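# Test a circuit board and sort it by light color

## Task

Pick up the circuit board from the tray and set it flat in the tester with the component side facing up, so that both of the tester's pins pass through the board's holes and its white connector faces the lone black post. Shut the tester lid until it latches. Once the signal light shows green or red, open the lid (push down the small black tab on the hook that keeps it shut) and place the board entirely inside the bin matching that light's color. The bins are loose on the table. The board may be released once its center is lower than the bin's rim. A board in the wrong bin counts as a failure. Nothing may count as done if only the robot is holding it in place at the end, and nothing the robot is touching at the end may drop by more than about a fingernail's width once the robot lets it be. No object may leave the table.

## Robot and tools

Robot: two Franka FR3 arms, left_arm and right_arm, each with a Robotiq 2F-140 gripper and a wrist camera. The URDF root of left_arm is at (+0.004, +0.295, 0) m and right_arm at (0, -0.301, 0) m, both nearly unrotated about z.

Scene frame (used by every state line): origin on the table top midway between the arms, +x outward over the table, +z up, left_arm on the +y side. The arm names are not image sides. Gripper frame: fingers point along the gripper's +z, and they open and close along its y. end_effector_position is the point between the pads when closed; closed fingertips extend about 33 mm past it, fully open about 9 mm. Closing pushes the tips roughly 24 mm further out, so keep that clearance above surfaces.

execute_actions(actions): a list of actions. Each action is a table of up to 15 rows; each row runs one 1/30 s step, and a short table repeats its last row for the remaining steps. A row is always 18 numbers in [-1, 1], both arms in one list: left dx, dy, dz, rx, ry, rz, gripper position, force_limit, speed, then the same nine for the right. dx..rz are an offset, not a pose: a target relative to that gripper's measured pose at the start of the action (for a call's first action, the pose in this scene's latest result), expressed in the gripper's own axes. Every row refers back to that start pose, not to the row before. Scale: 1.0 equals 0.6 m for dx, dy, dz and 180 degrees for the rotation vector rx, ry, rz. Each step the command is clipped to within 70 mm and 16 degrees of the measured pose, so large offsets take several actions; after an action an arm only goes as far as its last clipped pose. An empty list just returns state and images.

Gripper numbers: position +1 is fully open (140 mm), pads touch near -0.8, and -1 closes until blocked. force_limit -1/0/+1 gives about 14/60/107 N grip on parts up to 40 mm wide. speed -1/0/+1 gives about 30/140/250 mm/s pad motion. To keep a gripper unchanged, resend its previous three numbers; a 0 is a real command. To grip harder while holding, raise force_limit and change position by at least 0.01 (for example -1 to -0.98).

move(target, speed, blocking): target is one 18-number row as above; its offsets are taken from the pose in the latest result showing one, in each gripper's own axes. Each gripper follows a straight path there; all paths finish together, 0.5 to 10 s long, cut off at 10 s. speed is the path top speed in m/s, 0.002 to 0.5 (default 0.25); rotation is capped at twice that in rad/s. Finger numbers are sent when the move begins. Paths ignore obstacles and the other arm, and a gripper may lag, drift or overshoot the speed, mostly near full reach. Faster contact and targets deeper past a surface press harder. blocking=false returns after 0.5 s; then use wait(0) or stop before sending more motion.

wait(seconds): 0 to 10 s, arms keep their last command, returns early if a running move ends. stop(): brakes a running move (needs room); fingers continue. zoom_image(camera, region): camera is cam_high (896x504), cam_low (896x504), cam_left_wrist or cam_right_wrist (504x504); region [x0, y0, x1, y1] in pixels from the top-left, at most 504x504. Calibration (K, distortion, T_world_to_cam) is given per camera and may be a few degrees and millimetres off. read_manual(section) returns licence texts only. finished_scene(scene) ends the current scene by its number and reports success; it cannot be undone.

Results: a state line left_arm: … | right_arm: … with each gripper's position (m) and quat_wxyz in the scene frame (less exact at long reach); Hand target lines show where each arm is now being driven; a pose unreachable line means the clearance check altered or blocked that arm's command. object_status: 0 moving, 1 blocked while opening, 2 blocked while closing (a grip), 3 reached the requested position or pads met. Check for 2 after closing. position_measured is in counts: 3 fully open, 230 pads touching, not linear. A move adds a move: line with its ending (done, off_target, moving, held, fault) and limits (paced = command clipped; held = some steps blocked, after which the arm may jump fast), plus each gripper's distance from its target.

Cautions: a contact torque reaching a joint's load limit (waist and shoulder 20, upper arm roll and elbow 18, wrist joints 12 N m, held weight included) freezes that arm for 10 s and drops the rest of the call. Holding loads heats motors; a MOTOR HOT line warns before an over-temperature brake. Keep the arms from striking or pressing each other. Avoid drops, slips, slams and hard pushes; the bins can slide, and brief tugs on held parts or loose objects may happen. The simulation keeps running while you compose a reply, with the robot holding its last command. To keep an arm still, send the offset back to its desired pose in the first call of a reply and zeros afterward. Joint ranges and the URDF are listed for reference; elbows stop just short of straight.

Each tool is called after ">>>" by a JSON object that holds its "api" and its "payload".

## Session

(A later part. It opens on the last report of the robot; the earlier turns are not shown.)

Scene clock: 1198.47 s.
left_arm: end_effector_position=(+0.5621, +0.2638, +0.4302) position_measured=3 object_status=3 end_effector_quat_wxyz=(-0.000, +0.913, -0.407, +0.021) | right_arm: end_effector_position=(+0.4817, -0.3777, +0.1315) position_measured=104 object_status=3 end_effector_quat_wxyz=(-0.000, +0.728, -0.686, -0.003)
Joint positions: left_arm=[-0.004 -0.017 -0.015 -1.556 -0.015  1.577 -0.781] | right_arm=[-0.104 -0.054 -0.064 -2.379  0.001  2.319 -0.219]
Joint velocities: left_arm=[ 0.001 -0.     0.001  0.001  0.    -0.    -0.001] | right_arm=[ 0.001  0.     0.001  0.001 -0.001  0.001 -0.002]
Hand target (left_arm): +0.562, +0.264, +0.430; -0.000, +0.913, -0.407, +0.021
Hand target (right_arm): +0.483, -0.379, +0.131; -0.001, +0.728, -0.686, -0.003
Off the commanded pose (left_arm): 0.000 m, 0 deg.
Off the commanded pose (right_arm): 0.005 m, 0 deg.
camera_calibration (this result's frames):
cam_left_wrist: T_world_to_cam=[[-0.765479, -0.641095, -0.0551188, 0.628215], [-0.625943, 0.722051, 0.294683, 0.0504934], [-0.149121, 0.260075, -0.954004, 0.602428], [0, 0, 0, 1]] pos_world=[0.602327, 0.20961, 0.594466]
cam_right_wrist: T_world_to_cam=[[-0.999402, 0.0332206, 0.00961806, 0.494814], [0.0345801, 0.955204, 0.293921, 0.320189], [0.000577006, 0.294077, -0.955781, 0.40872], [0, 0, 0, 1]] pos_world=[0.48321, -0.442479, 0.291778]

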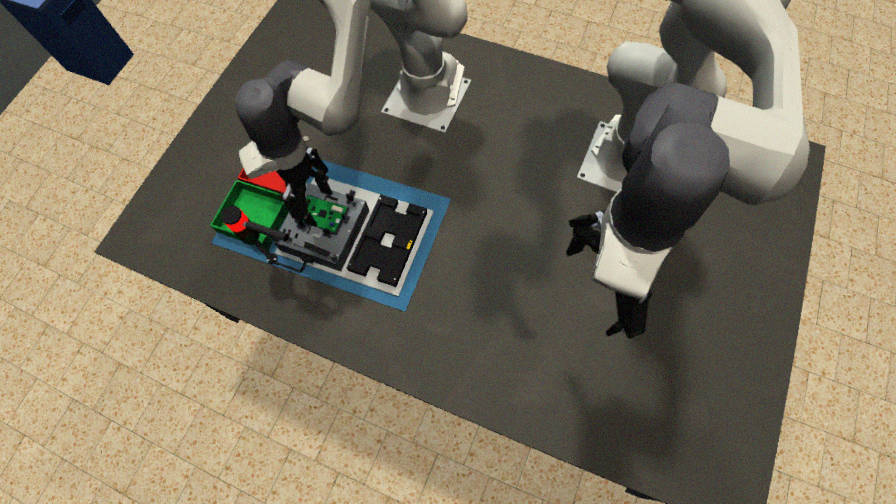

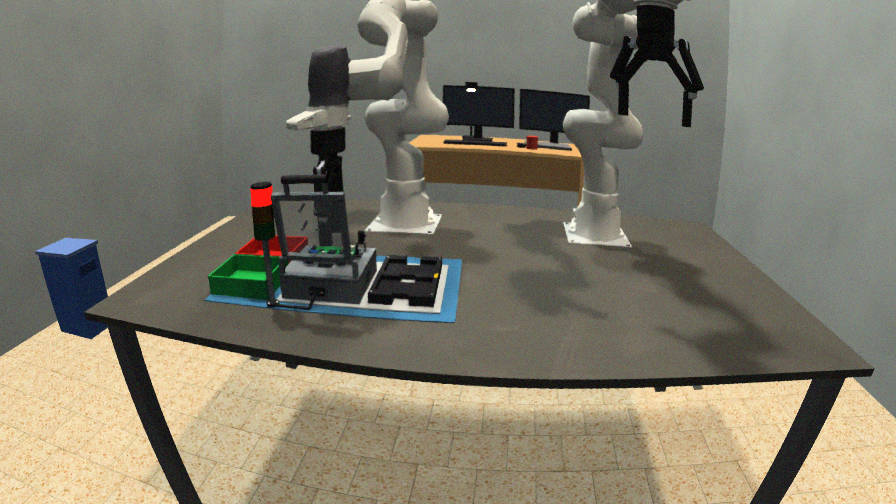

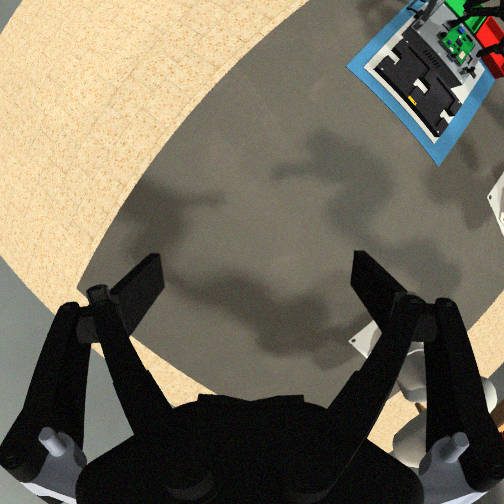

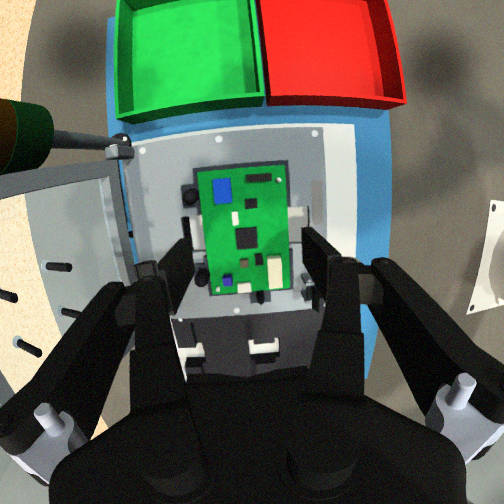

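>>> {"api": "move", "payload": {"target": [0,0,0,0,0,0,1,0,0, 0.012,0,0.03,0,0,0,0.2,0.2,0], "speed": 0.03}}

Scene clock: 1201.93 s.
left_arm: end_effector_position=(+0.5621, +0.2638, +0.4302) position_measured=3 object_status=3 end_effector_quat_wxyz=(-0.000, +0.913, -0.407, +0.021) | right_arm: end_effector_position=(+0.4809, -0.3831, +0.1141) position_measured=104 object_status=3 end_effector_quat_wxyz=(+0.002, +0.727, -0.686, -0.005)
Joint positions: left_arm=[-0.004 -0.017 -0.015 -1.556 -0.015  1.577 -0.781] | right_arm=[-0.109 -0.021 -0.069 -2.389  0.001  2.358 -0.229]
Joint velocities: left_arm=[ 0.     0.002  0.    -0.     0.001  0.001 -0.003] | right_arm=[-0.001  0.001 -0.001  0.     0.001  0.016 -0.008]
Hand target (left_arm): +0.562, +0.264, +0.430; -0.000, +0.913, -0.407, +0.021
Hand target (right_arm): +0.482, -0.384, +0.114; +0.000, +0.728, -0.685, -0.004
Off the commanded pose (left_arm): 0.000 m, 0 deg.
Off the commanded pose (right_arm): 0.002 m, 0 deg.
move: done
camera_calibration (this result's frames):
cam_left_wrist: T_world_to_cam=[[-0.765479, -0.641096, -0.0551189, 0.628215], [-0.625943, 0.722051, 0.294683, 0.0504935], [-0.149121, 0.260075, -0.954004, 0.602429], [0, 0, 0, 1]] pos_world=[0.602327, 0.209611, 0.594466]
cam_right_wrist: T_world_to_cam=[[-0.999287, 0.0349661, 0.0142286, 0.494351], [0.0376013, 0.955383, 0.292968, 0.32921], [-0.00334983, 0.293294, -0.956016, 0.395288], [0, 0, 0, 1]] pos_world=[0.482944, -0.447743, 0.27442]

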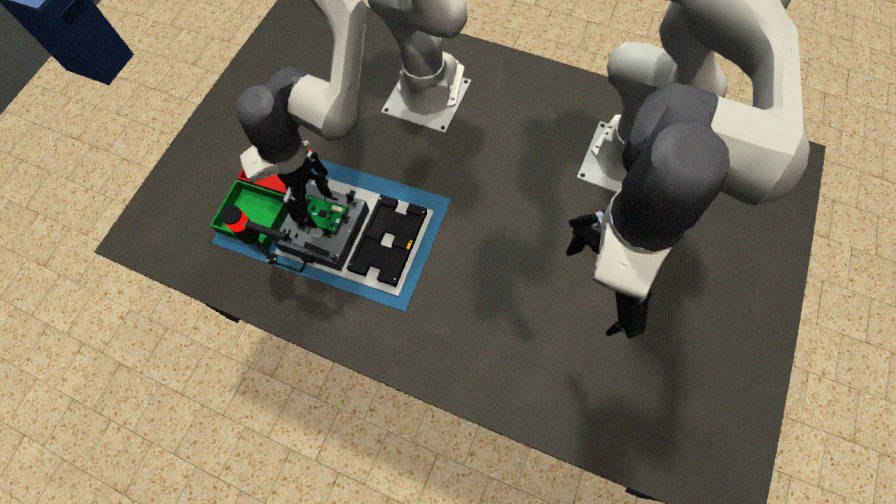

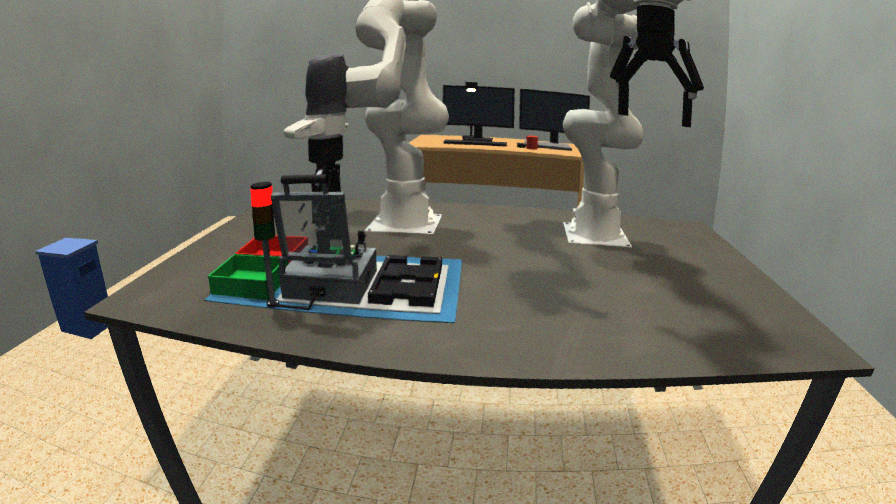

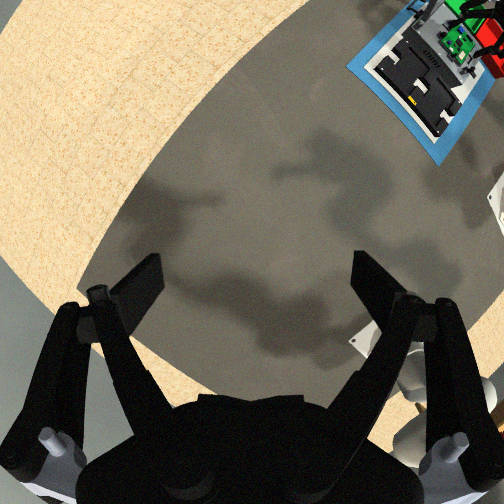

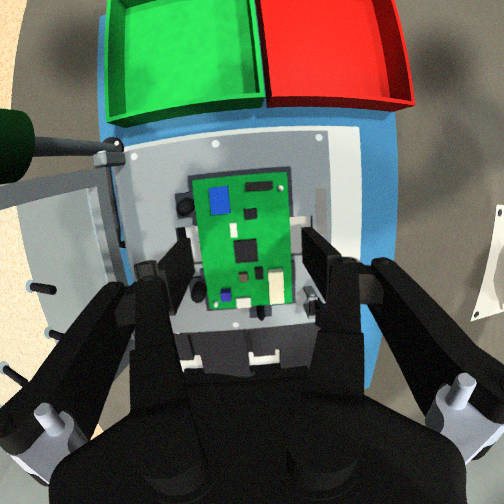

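>>> {"api": "move", "payload": {"target": [0,0,0,0,0,0,1,0,0, 0.0,-0.005,0.018,0,0,0.005,0.2,0.2,0], "speed": 0.02}}

>>> {"api": "zoom_image", "payload": {"camera": "cam_right_wrist", "region": [150, 180, 350, 340]}}

Scene clock: 1208.80 s.
left_arm: end_effector_position=(+0.5621, +0.2638, +0.4302) position_measured=3 object_status=3 end_effector_quat_wxyz=(-0.000, +0.913, -0.407, +0.021) | right_arm: end_effector_position=(+0.4815, -0.3836, +0.1032) position_measured=104 object_status=3 end_effector_quat_wxyz=(+0.004, +0.725, -0.689, -0.007)
Joint positions: left_arm=[-0.004 -0.017 -0.015 -1.556 -0.015  1.577 -0.781] | right_arm=[-0.109  0.005 -0.069 -2.389  0.002  2.379 -0.221]
Joint velocities: left_arm=[-0.002 -0.001 -0.001  0.001  0.    -0.002  0.001] | right_arm=[-0.002  0.001  0.     0.     0.002  0.011  0.01 ]
Hand target (left_arm): +0.562, +0.264, +0.430; -0.000, +0.913, -0.407, +0.021
Hand target (right_arm): +0.484, -0.383, +0.103; +0.002, +0.722, -0.692, -0.005
Off the commanded pose (left_arm): 0.000 m, 0 deg.
Off the commanded pose (right_arm): 0.002 m, 1 deg.
move: done
camera_calibration (this result's frames):
cam_left_wrist: T_world_to_cam=[[-0.765479, -0.641095, -0.0551189, 0.628215], [-0.625943, 0.722051, 0.294683, 0.0504934], [-0.149121, 0.260075, -0.954004, 0.602429], [0, 0, 0, 1]] pos_world=[0.602327, 0.209611, 0.594466]
cam_right_wrist: T_world_to_cam=[[-0.998878, 0.0430329, 0.0197629, 0.497504], [0.0469327, 0.955202, 0.292211, 0.328357], [-0.00630286, 0.292811, -0.95615, 0.386272], [0, 0, 0, 1]] pos_world=[0.48397, -0.448161, 0.263552]

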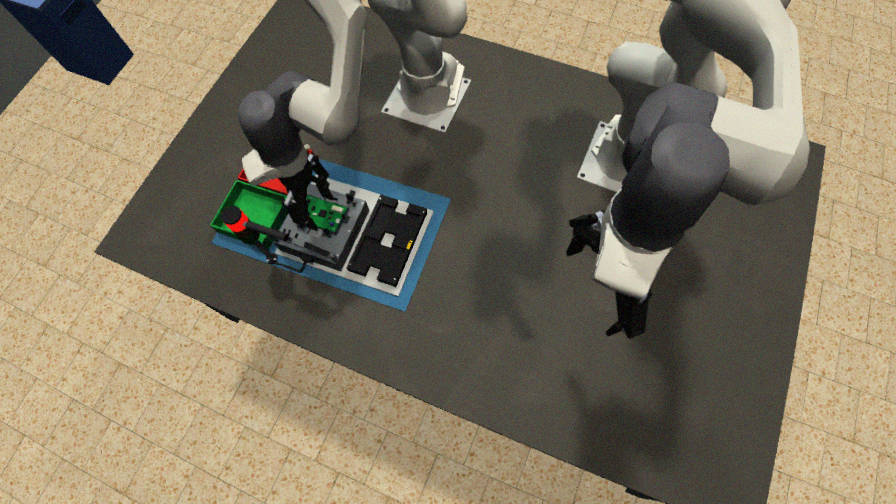

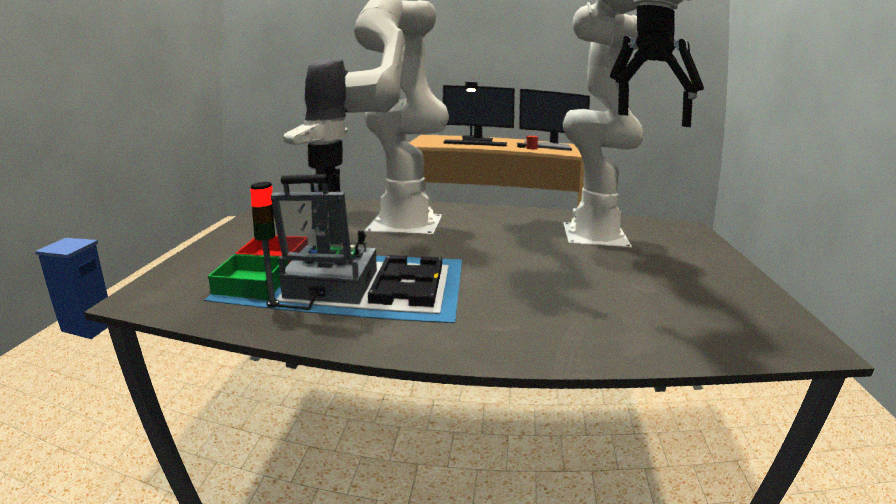

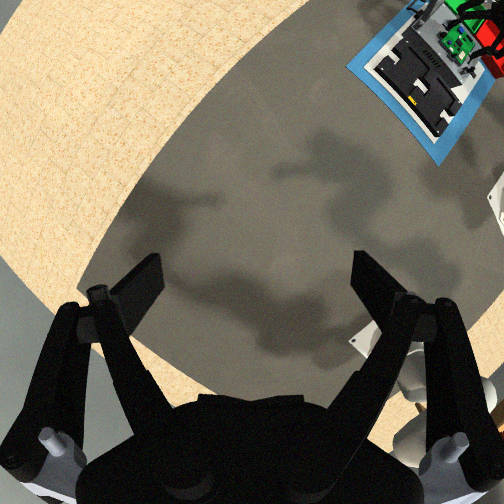

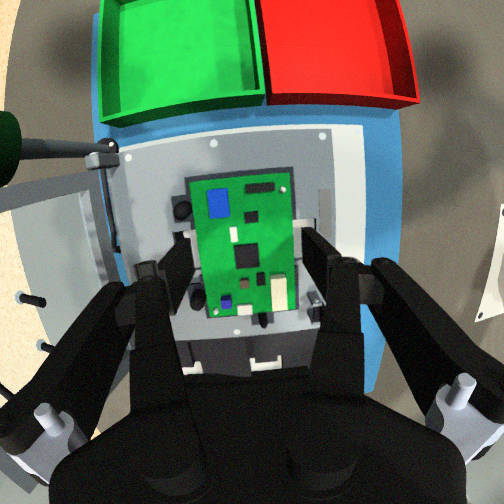

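Region (150, 180, 350, 340) of cam_right_wrist's 504x504 image, scaled by 2.520, with more detail than that image has; it fills the top 403 rows of this view, and the rest is white.

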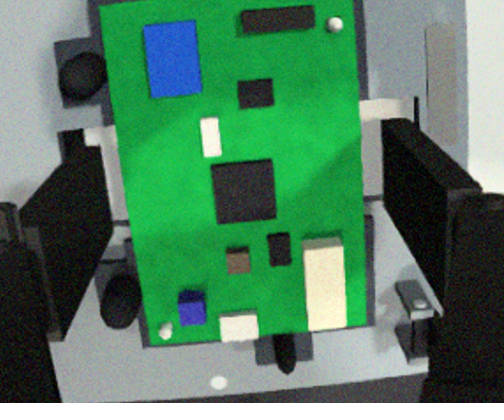

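Aligned with the pockets. Descend.

>>> {"api": "move", "payload": {"target": [0,0,0,0,0,0,1,0,0, 0.0,-0.003,0.016,0,0,0.002,0.2,0.2,0], "speed": 0.015}}

Scene clock: 1211.97 s.
left_arm: end_effector_position=(+0.5621, +0.2638, +0.4302) position_measured=3 object_status=3 end_effector_quat_wxyz=(-0.000, +0.913, -0.407, +0.021) | right_arm: end_effector_position=(+0.4823, -0.3840, +0.0944) position_measured=104 object_status=3 end_effector_quat_wxyz=(+0.005, +0.723, -0.690, -0.008)
Joint positions: left_arm=[-0.004 -0.017 -0.015 -1.556 -0.015  1.577 -0.781] | right_arm=[-0.109  0.026 -0.069 -2.389  0.002  2.397 -0.218]
Joint velocities: left_arm=[-0.001 -0.    -0.001 -0.001  0.001  0.    -0.001] | right_arm=[-0.    -0.001 -0.     0.001  0.001  0.009  0.001]
Hand target (left_arm): +0.562, +0.264, +0.430; -0.000, +0.913, -0.407, +0.021
Hand target (right_arm): +0.483, -0.383, +0.094; +0.004, +0.722, -0.691, -0.007
Off the commanded pose (left_arm): 0.000 m, 0 deg.
Off the commanded pose (right_arm): 0.001 m, 0 deg.
move: done
camera_calibration (this result's frames):
cam_left_wrist: T_world_to_cam=[[-0.76548, -0.641095, -0.0551187, 0.628215], [-0.625942, 0.722051, 0.294683, 0.0504933], [-0.149121, 0.260075, -0.954004, 0.602428], [0, 0, 0, 1]] pos_world=[0.602327, 0.20961, 0.594466]
cam_right_wrist: T_world_to_cam=[[-0.998648, 0.0466985, 0.0228332, 0.49945], [0.0513287, 0.955288, 0.291189, 0.329341], [-0.0082142, 0.291967, -0.956393, 0.378607], [0, 0, 0, 1]] pos_world=[0.48498, -0.44848, 0.254793]

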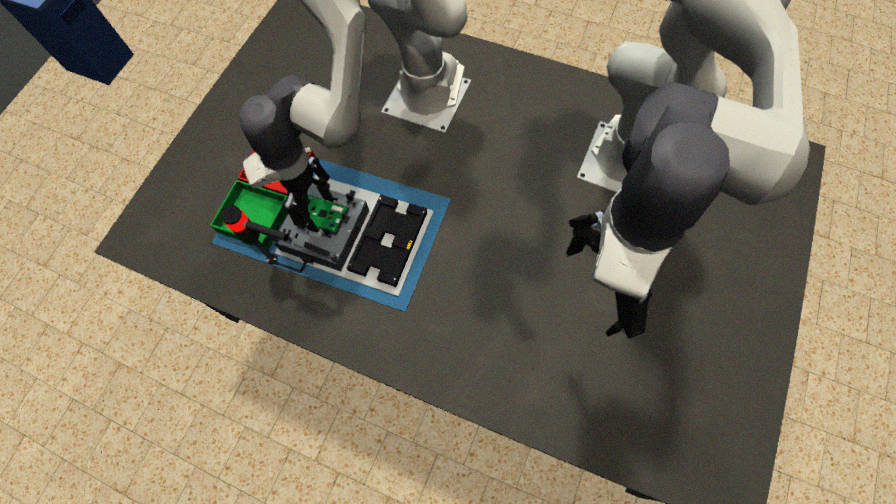

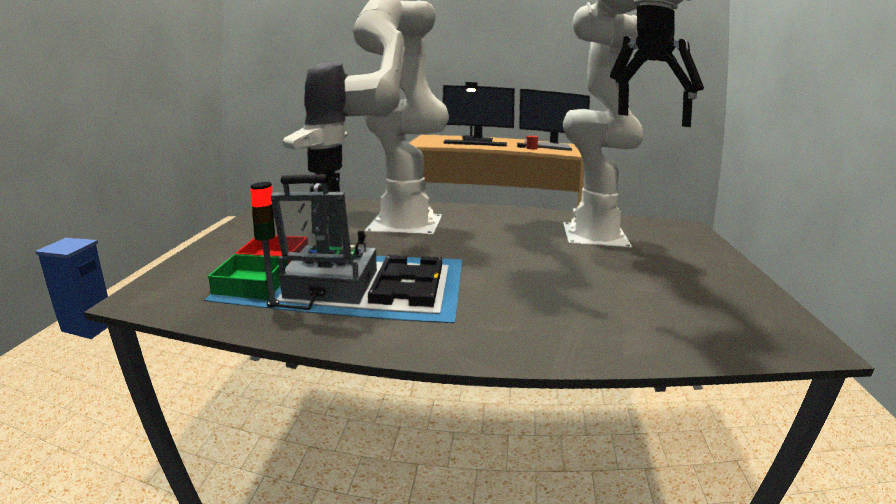

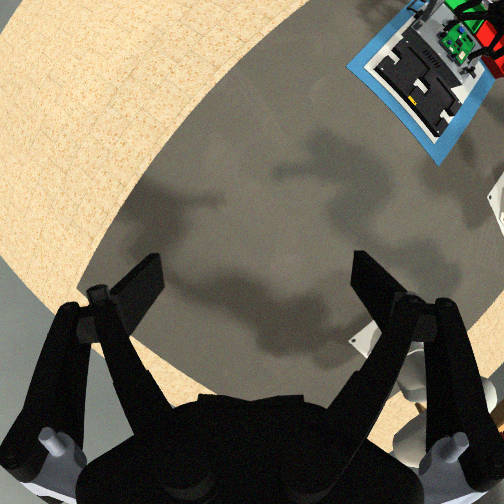

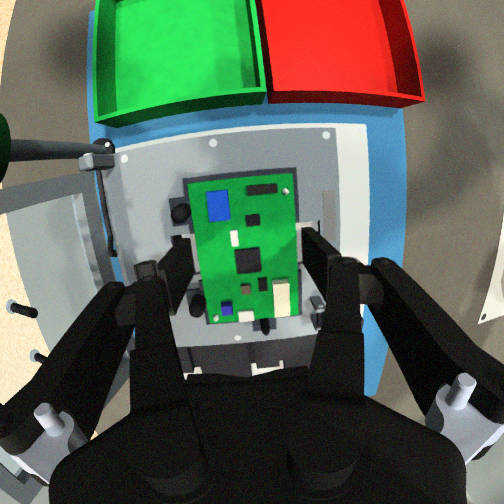

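>>> {"api": "execute_actions", "payload": {"actions": [[[0,0,0,0,0,0,1,0,0, 0,0,0,0,0,0,-1,0.2,-0.6]],[[0,0,0,0,0,0,1,0,0, 0,0,0,0,0,0,-1,0.2,-0.6]],[[0,0,0,0,0,0,1,0,0, 0,0,0,0,0,0,-1,0.2,-0.6]]]}}

Scene clock: 1216.53 s.
left_arm: end_effector_position=(+0.5621, +0.2638, +0.4302) position_measured=3 object_status=3 end_effector_quat_wxyz=(-0.000, +0.913, -0.407, +0.021) | right_arm: end_effector_position=(+0.4821, -0.3840, +0.0946) position_measured=127 object_status=2 end_effector_quat_wxyz=(+0.005, +0.723, -0.690, -0.008)
Joint positions: left_arm=[-0.004 -0.017 -0.015 -1.556 -0.015  1.577 -0.781] | right_arm=[-0.109  0.025 -0.069 -2.39   0.002  2.396 -0.218]
Joint velocities: left_arm=[ 0.001  0.001 -0.     0.    -0.     0.001  0.   ] | right_arm=[ 0.001  0.001  0.    -0.     0.     0.     0.   ]
Hand target (left_arm): +0.562, +0.264, +0.430; -0.000, +0.913, -0.407, +0.021
Hand target (right_arm): +0.482, -0.384, +0.095; +0.005, +0.723, -0.690, -0.008
Off the commanded pose (left_arm): 0.000 m, 0 deg.
Off the commanded pose (right_arm): 0.000 m, 0 deg.
camera_calibration (this result's frames):
cam_left_wrist: T_world_to_cam=[[-0.765479, -0.641095, -0.0551188, 0.628215], [-0.625943, 0.722051, 0.294683, 0.0504935], [-0.149121, 0.260075, -0.954004, 0.602429], [0, 0, 0, 1]] pos_world=[0.602327, 0.209611, 0.594466]
cam_right_wrist: T_world_to_cam=[[-0.998643, 0.0467943, 0.0228704, 0.499321], [0.0514321, 0.955249, 0.291299, 0.329167], [-0.00821583, 0.29208, -0.956359, 0.378895], [0, 0, 0, 1]] pos_world=[0.484826, -0.448469, 0.255054]

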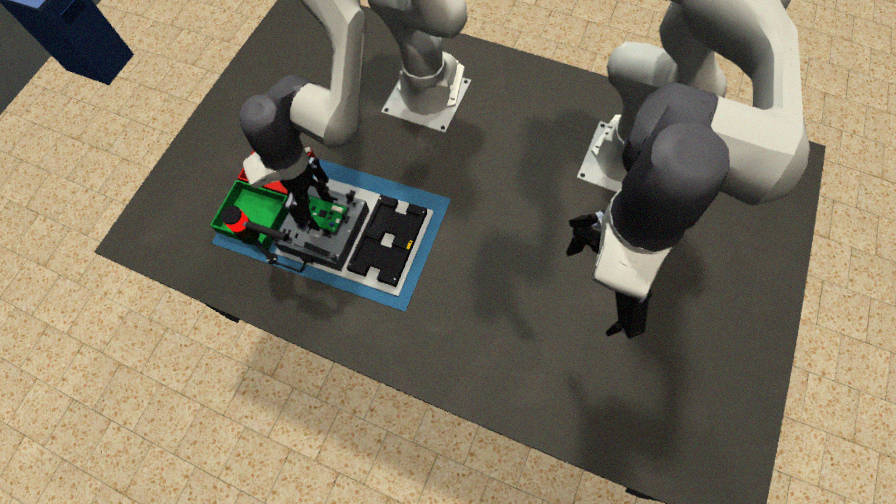

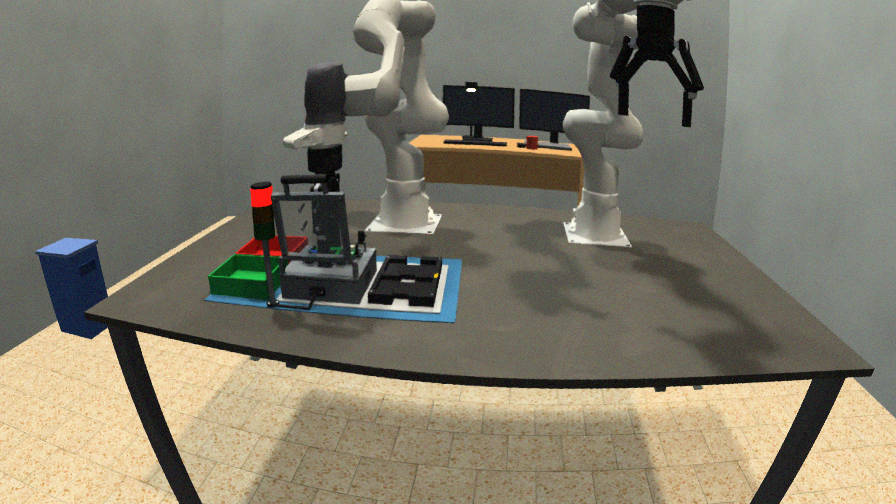

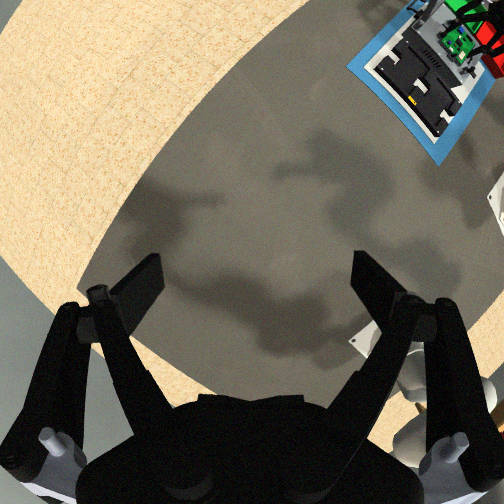

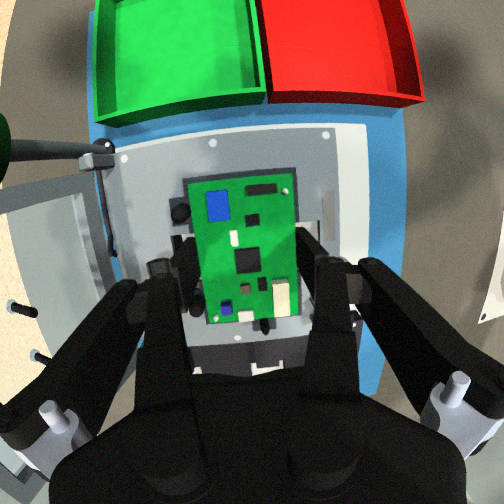

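Gripped. Lift straight up.

>>> {"api": "move", "payload": {"target": [0,0,0,0,0,0,1,0,0, 0,0,-0.04,0,0,0,-1,0.2,-0.6], "speed": 0.02}}

>>> {"api": "move", "payload": {"target": [0,0,0,0,0,0,1,0,0, 0,0,-0.13,0,0,0,-1,0.2,-0.6], "speed": 0.08}}

Scene clock: 1223.70 s.
left_arm: end_effector_position=(+0.5621, +0.2638, +0.4302) position_measured=3 object_status=3 end_effector_quat_wxyz=(-0.000, +0.913, -0.407, +0.021) | right_arm: end_effector_position=(+0.4835, -0.3839, +0.1175) position_measured=127 object_status=2 end_effector_quat_wxyz=(+0.004, +0.724, -0.690, -0.007)
Joint positions: left_arm=[-0.004 -0.017 -0.015 -1.556 -0.015  1.577 -0.781] | right_arm=[-0.109 -0.016 -0.069 -2.371  0.     2.34  -0.218]
Joint velocities: left_arm=[ 0.001 -0.001 -0.001  0.    -0.    -0.001 -0.   ] | right_arm=[ 0.001 -0.001  0.    -0.    -0.001 -0.015 -0.001]
Hand target (left_arm): +0.562, +0.264, +0.430; -0.000, +0.913, -0.407, +0.021
Hand target (right_arm): +0.483, -0.384, +0.118; +0.005, +0.723, -0.691, -0.008
Off the commanded pose (left_arm): 0.000 m, 0 deg.
Off the commanded pose (right_arm): 0.001 m, 0 deg.
move: done
camera_calibration (this result's frames):
cam_left_wrist: T_world_to_cam=[[-0.765479, -0.641095, -0.0551188, 0.628215], [-0.625943, 0.722051, 0.294683, 0.0504934], [-0.149121, 0.260075, -0.954004, 0.602428], [0, 0, 0, 1]] pos_world=[0.602327, 0.20961, 0.594466]
cam_right_wrist: T_world_to_cam=[[-0.998783, 0.0452913, 0.0195374, 0.500084], [0.049027, 0.955057, 0.29234, 0.323312], [-0.00541891, 0.292942, -0.956115, 0.399736], [0, 0, 0, 1]] pos_world=[0.485791, -0.448531, 0.277906]

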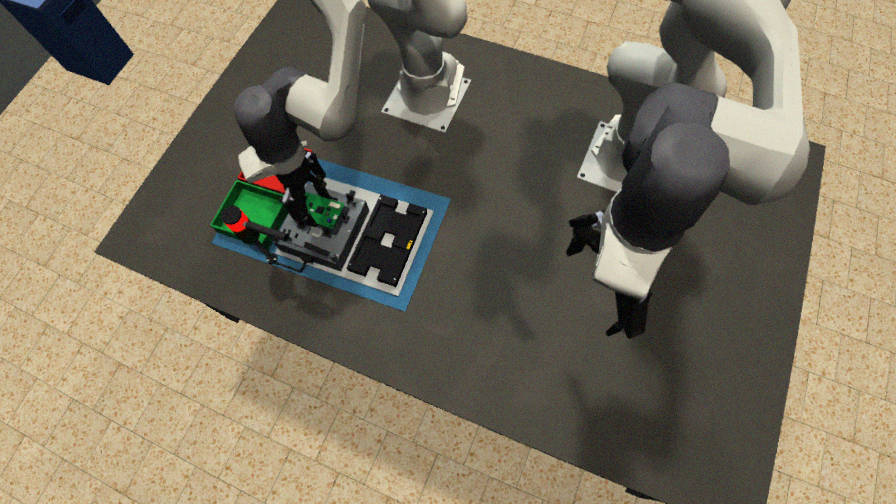

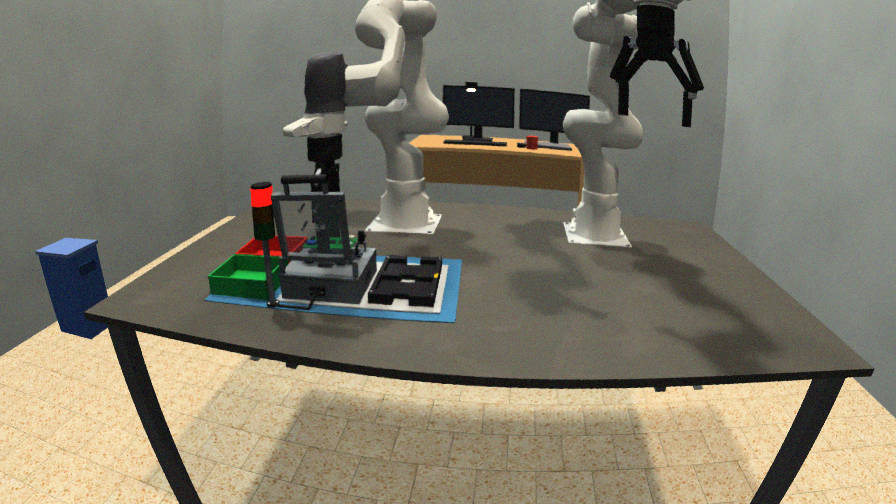

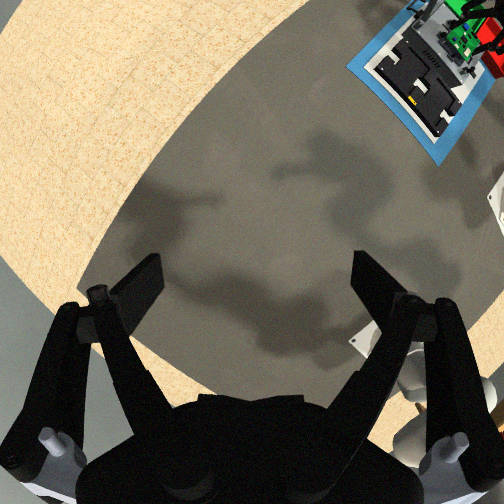

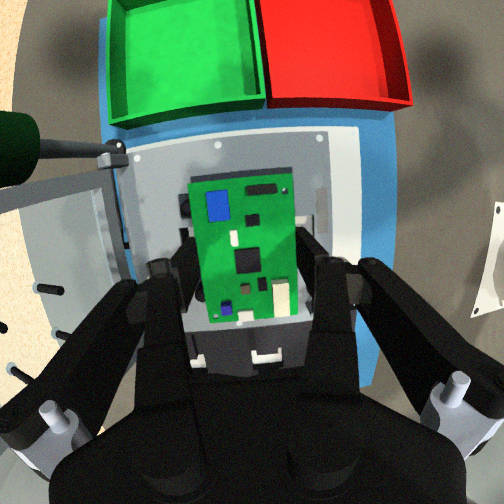

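Scene clock: 1225.20 s.
left_arm: end_effector_position=(+0.5621, +0.2638, +0.4302) position_measured=3 object_status=3 end_effector_quat_wxyz=(-0.000, +0.913, -0.407, +0.021) | right_arm: end_effector_position=(+0.4860, -0.3846, +0.1945) position_measured=127 object_status=2 end_effector_quat_wxyz=(+0.002, +0.725, -0.689, -0.006)
Joint positions: left_arm=[-0.004 -0.017 -0.015 -1.556 -0.015  1.577 -0.781] | right_arm=[-0.109 -0.123 -0.069 -2.277 -0.007  2.143 -0.216]
Joint velocities: left_arm=[-0.     0.001 -0.    -0.    -0.001 -0.001  0.001] | right_arm=[-0.     0.    -0.     0.     0.001 -0.012 -0.   ]
Hand target (left_arm): +0.562, +0.264, +0.430; -0.000, +0.913, -0.407, +0.021
Hand target (right_arm): +0.485, -0.385, +0.195; +0.004, +0.723, -0.691, -0.007
Off the commanded pose (left_arm): 0.000 m, 0 deg.
Off the commanded pose (right_arm): 0.002 m, 0 deg.
move: done
camera_calibration (this result's frames):
cam_left_wrist: T_world_to_cam=[[-0.76548, -0.641095, -0.0551187, 0.628215], [-0.625942, 0.722051, 0.294683, 0.0504932], [-0.149121, 0.260075, -0.954004, 0.602428], [0, 0, 0, 1]] pos_world=[0.602327, 0.20961, 0.594466]
cam_right_wrist: T_world_to_cam=[[-0.998953, 0.0429348, 0.0157866, 0.50099], [0.0456783, 0.954854, 0.293544, 0.302708], [-0.00247067, 0.293958, -0.955815, 0.472424], [0, 0, 0, 1]] pos_world=[0.487805, -0.449425, 0.354783]

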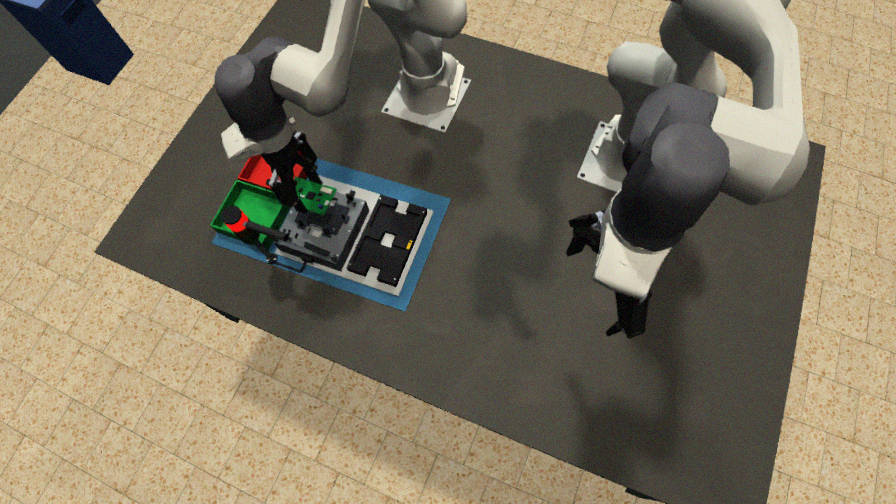

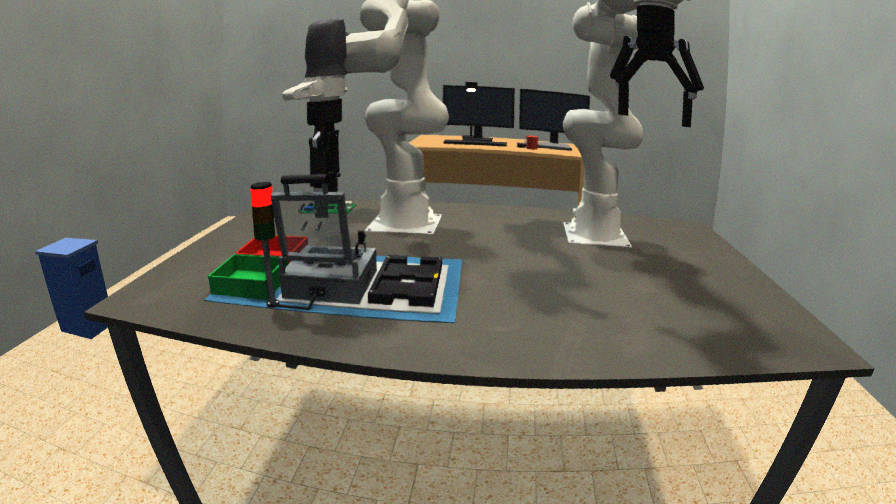

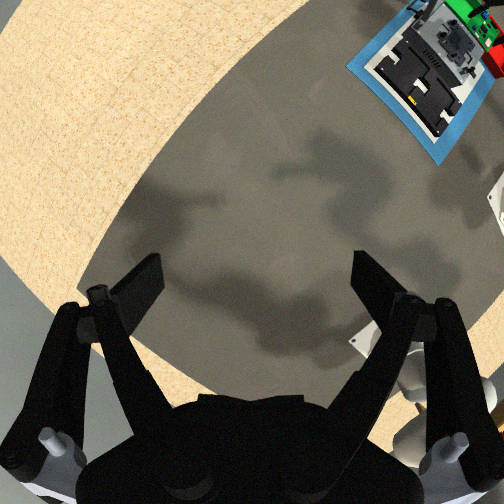

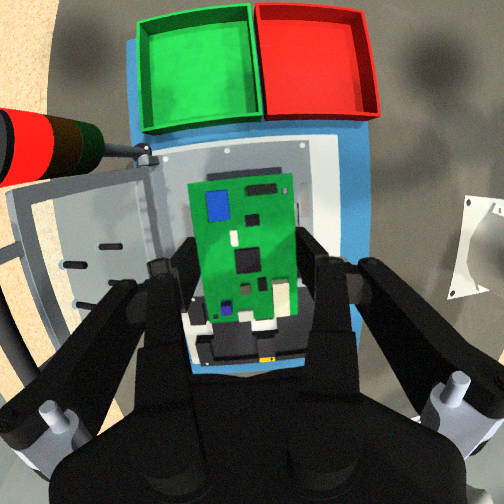

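>>> {"api": "move", "payload": {"target": [0,0,0,0,0,0,1,0,0, 0.30,0.17,0,0,0,0,-1,0.2,-0.6], "speed": 0.12}}

Scene clock: 1249.20 s.
left_arm: end_effector_position=(+0.5621, +0.2638, +0.4302) position_measured=3 object_status=3 end_effector_quat_wxyz=(-0.000, +0.913, -0.407, +0.021) | right_arm: end_effector_position=(+0.3882, -0.5635, +0.1916) position_measured=127 object_status=2 end_effector_quat_wxyz=(+0.001, +0.720, -0.694, -0.010)
Joint positions: left_arm=[-0.004 -0.017 -0.015 -1.556 -0.015  1.577 -0.781] | right_arm=[-0.244 -0.198 -0.348 -2.351 -0.078  2.143 -0.572]
Joint velocities: left_arm=[ 0.     0.    -0.     0.     0.001 -0.001  0.001] | right_arm=[-0.001  0.001  0.001 -0.001 -0.001  0.    -0.029]
Hand target (left_arm): +0.562, +0.264, +0.430; -0.000, +0.913, -0.407, +0.021
Hand target (right_arm): +0.389, -0.565, +0.192; +0.001, +0.725, -0.689, -0.008
Off the commanded pose (left_arm): 0.000 m, 0 deg.
Off the commanded pose (right_arm): 0.008 m, 1 deg.
move: off_target (right_arm)
camera_calibration (this result's frames):
cam_left_wrist: T_world_to_cam=[[-0.765479, -0.641095, -0.0551187, 0.628215], [-0.625943, 0.722051, 0.294683, 0.0504933], [-0.149121, 0.260075, -0.954004, 0.602428], [0, 0, 0, 1]] pos_world=[0.602327, 0.20961, 0.594466]
cam_right_wrist: T_world_to_cam=[[-0.998244, 0.0553606, 0.0210776, 0.416762], [0.0591376, 0.951985, 0.30038, 0.4707], [-0.00343631, 0.301099, -0.953587, 0.525963], [0, 0, 0, 1]] pos_world=[0.390002, -0.629538, 0.351378]

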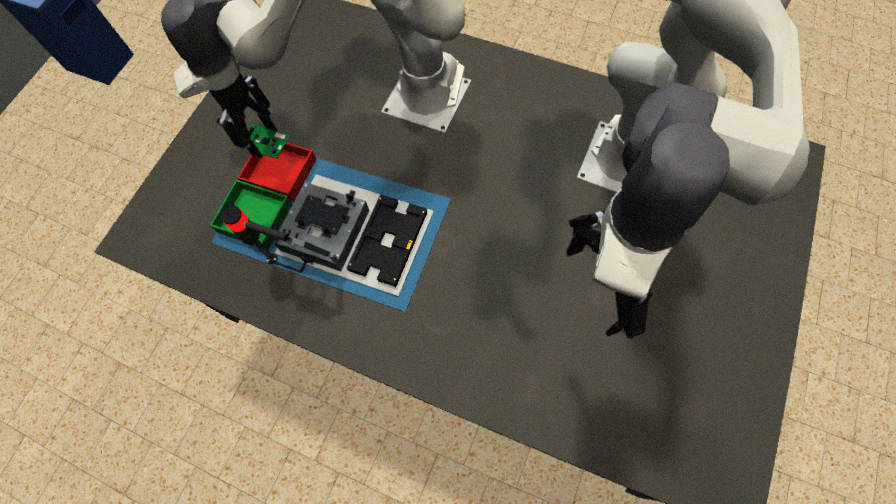

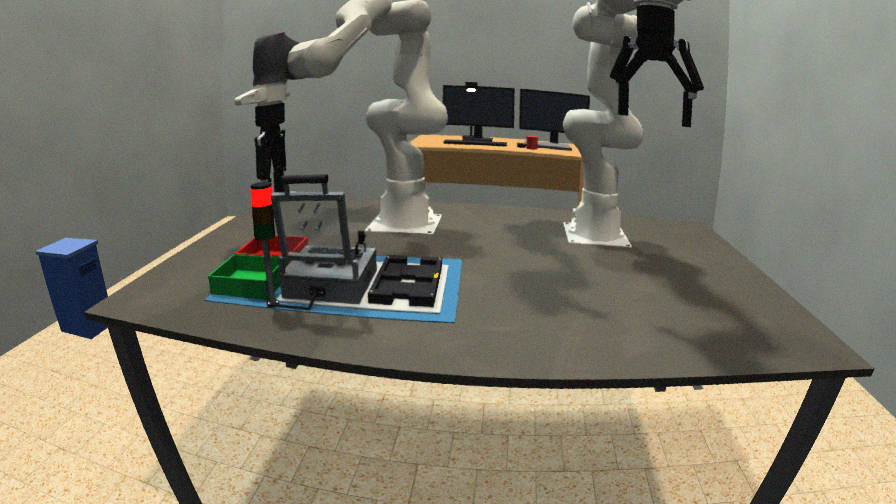

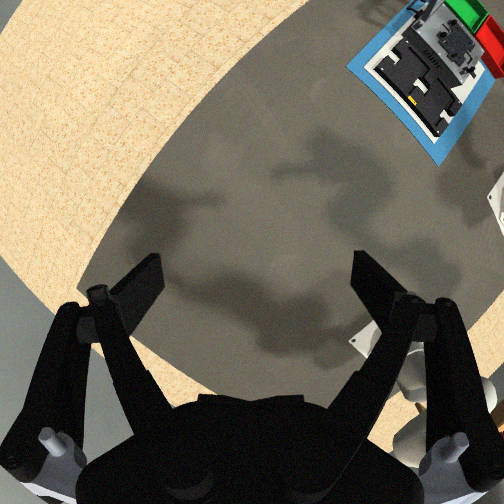

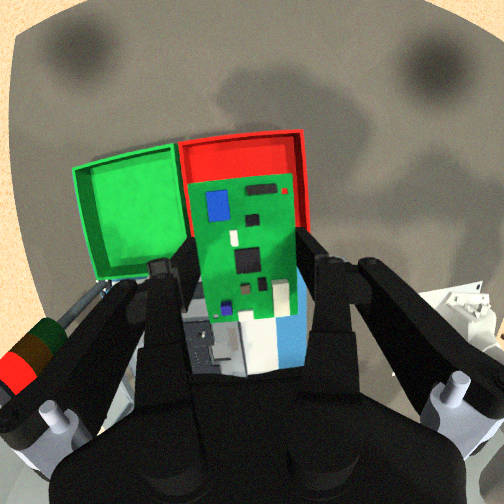

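>>> {"api": "move", "payload": {"target": [0,0,0,0,0,0,1,0,0, 0.04,0,0.125,0,0,0,-1,0.2,-0.6], "speed": 0.06}}

Scene clock: 1268.73 s.
left_arm: end_effector_position=(+0.5621, +0.2638, +0.4302) position_measured=3 object_status=3 end_effector_quat_wxyz=(-0.000, +0.913, -0.407, +0.021) | right_arm: end_effector_position=(+0.3871, -0.5839, +0.1174) position_measured=127 object_status=2 end_effector_quat_wxyz=(+0.002, +0.719, -0.695, -0.012)
Joint positions: left_arm=[-0.004 -0.017 -0.015 -1.556 -0.015  1.577 -0.781] | right_arm=[-0.247 -0.043 -0.39  -2.398 -0.024  2.334 -0.646]
Joint velocities: left_arm=[-0.    -0.001  0.    -0.    -0.     0.     0.   ] | right_arm=[ 0.001 -0.001 -0.003 -0.001  0.002  0.01  -0.015]
Hand target (left_arm): +0.562, +0.264, +0.430; -0.000, +0.913, -0.407, +0.021
Hand target (right_arm): +0.388, -0.586, +0.117; +0.001, +0.721, -0.693, -0.010
Off the commanded pose (left_arm): 0.000 m, 0 deg.
Off the commanded pose (right_arm): 0.003 m, 0 deg.
move: done
camera_calibration (this result's frames):
cam_left_wrist: T_world_to_cam=[[-0.765479, -0.641095, -0.0551188, 0.628215], [-0.625943, 0.722051, 0.294683, 0.0504934], [-0.149121, 0.260075, -0.954004, 0.602429], [0, 0, 0, 1]] pos_world=[0.602327, 0.20961, 0.594466]
cam_right_wrist: T_world_to_cam=[[-0.997965, 0.0583203, 0.0257735, 0.419424], [0.063379, 0.951535, 0.300939, 0.510458], [-0.00697358, 0.30196, -0.953295, 0.463201], [0, 0, 0, 1]] pos_world=[0.389448, -0.650048, 0.277141]

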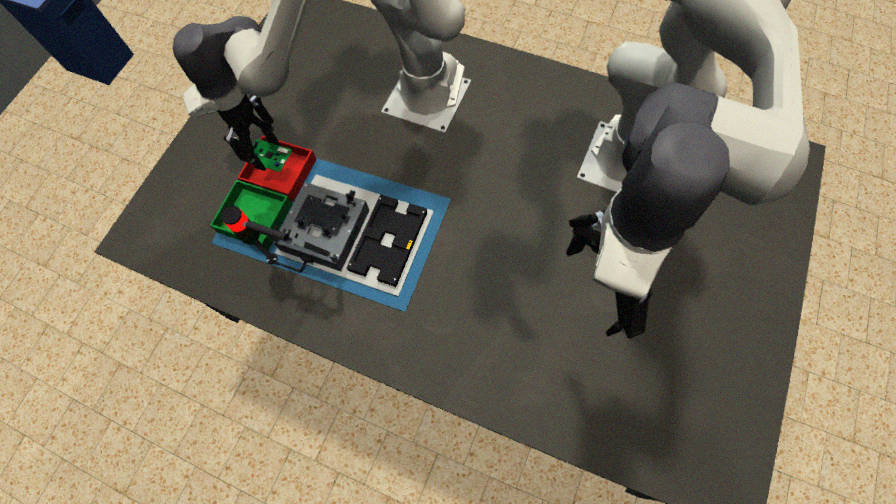

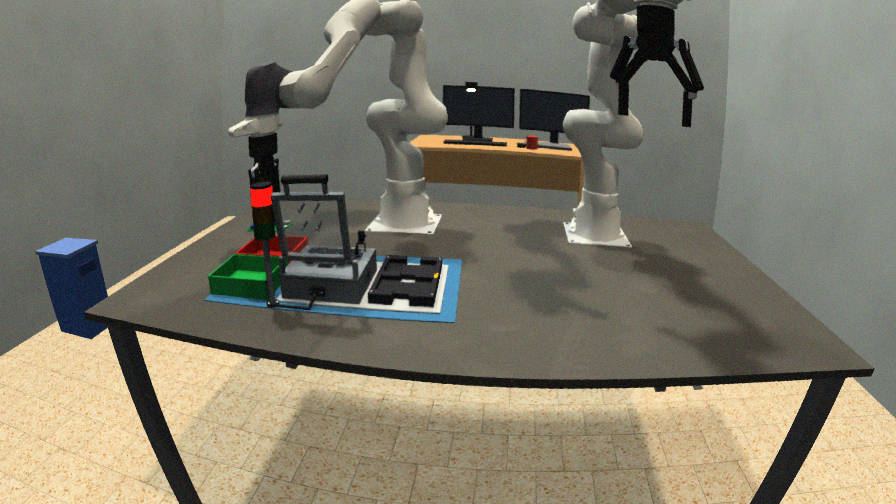

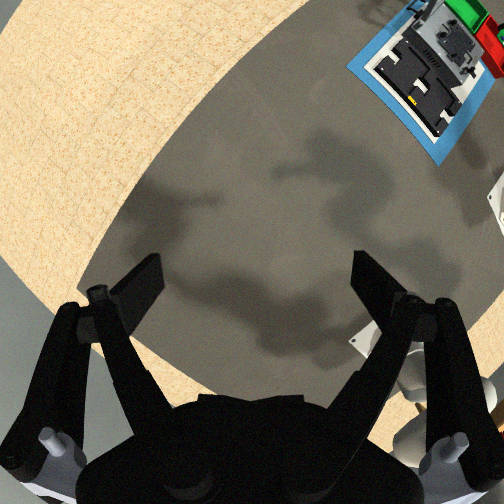

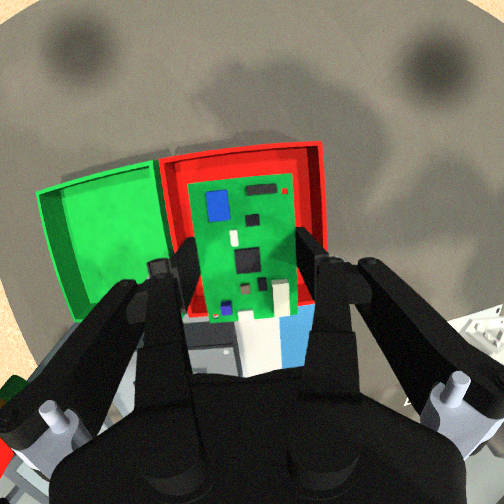

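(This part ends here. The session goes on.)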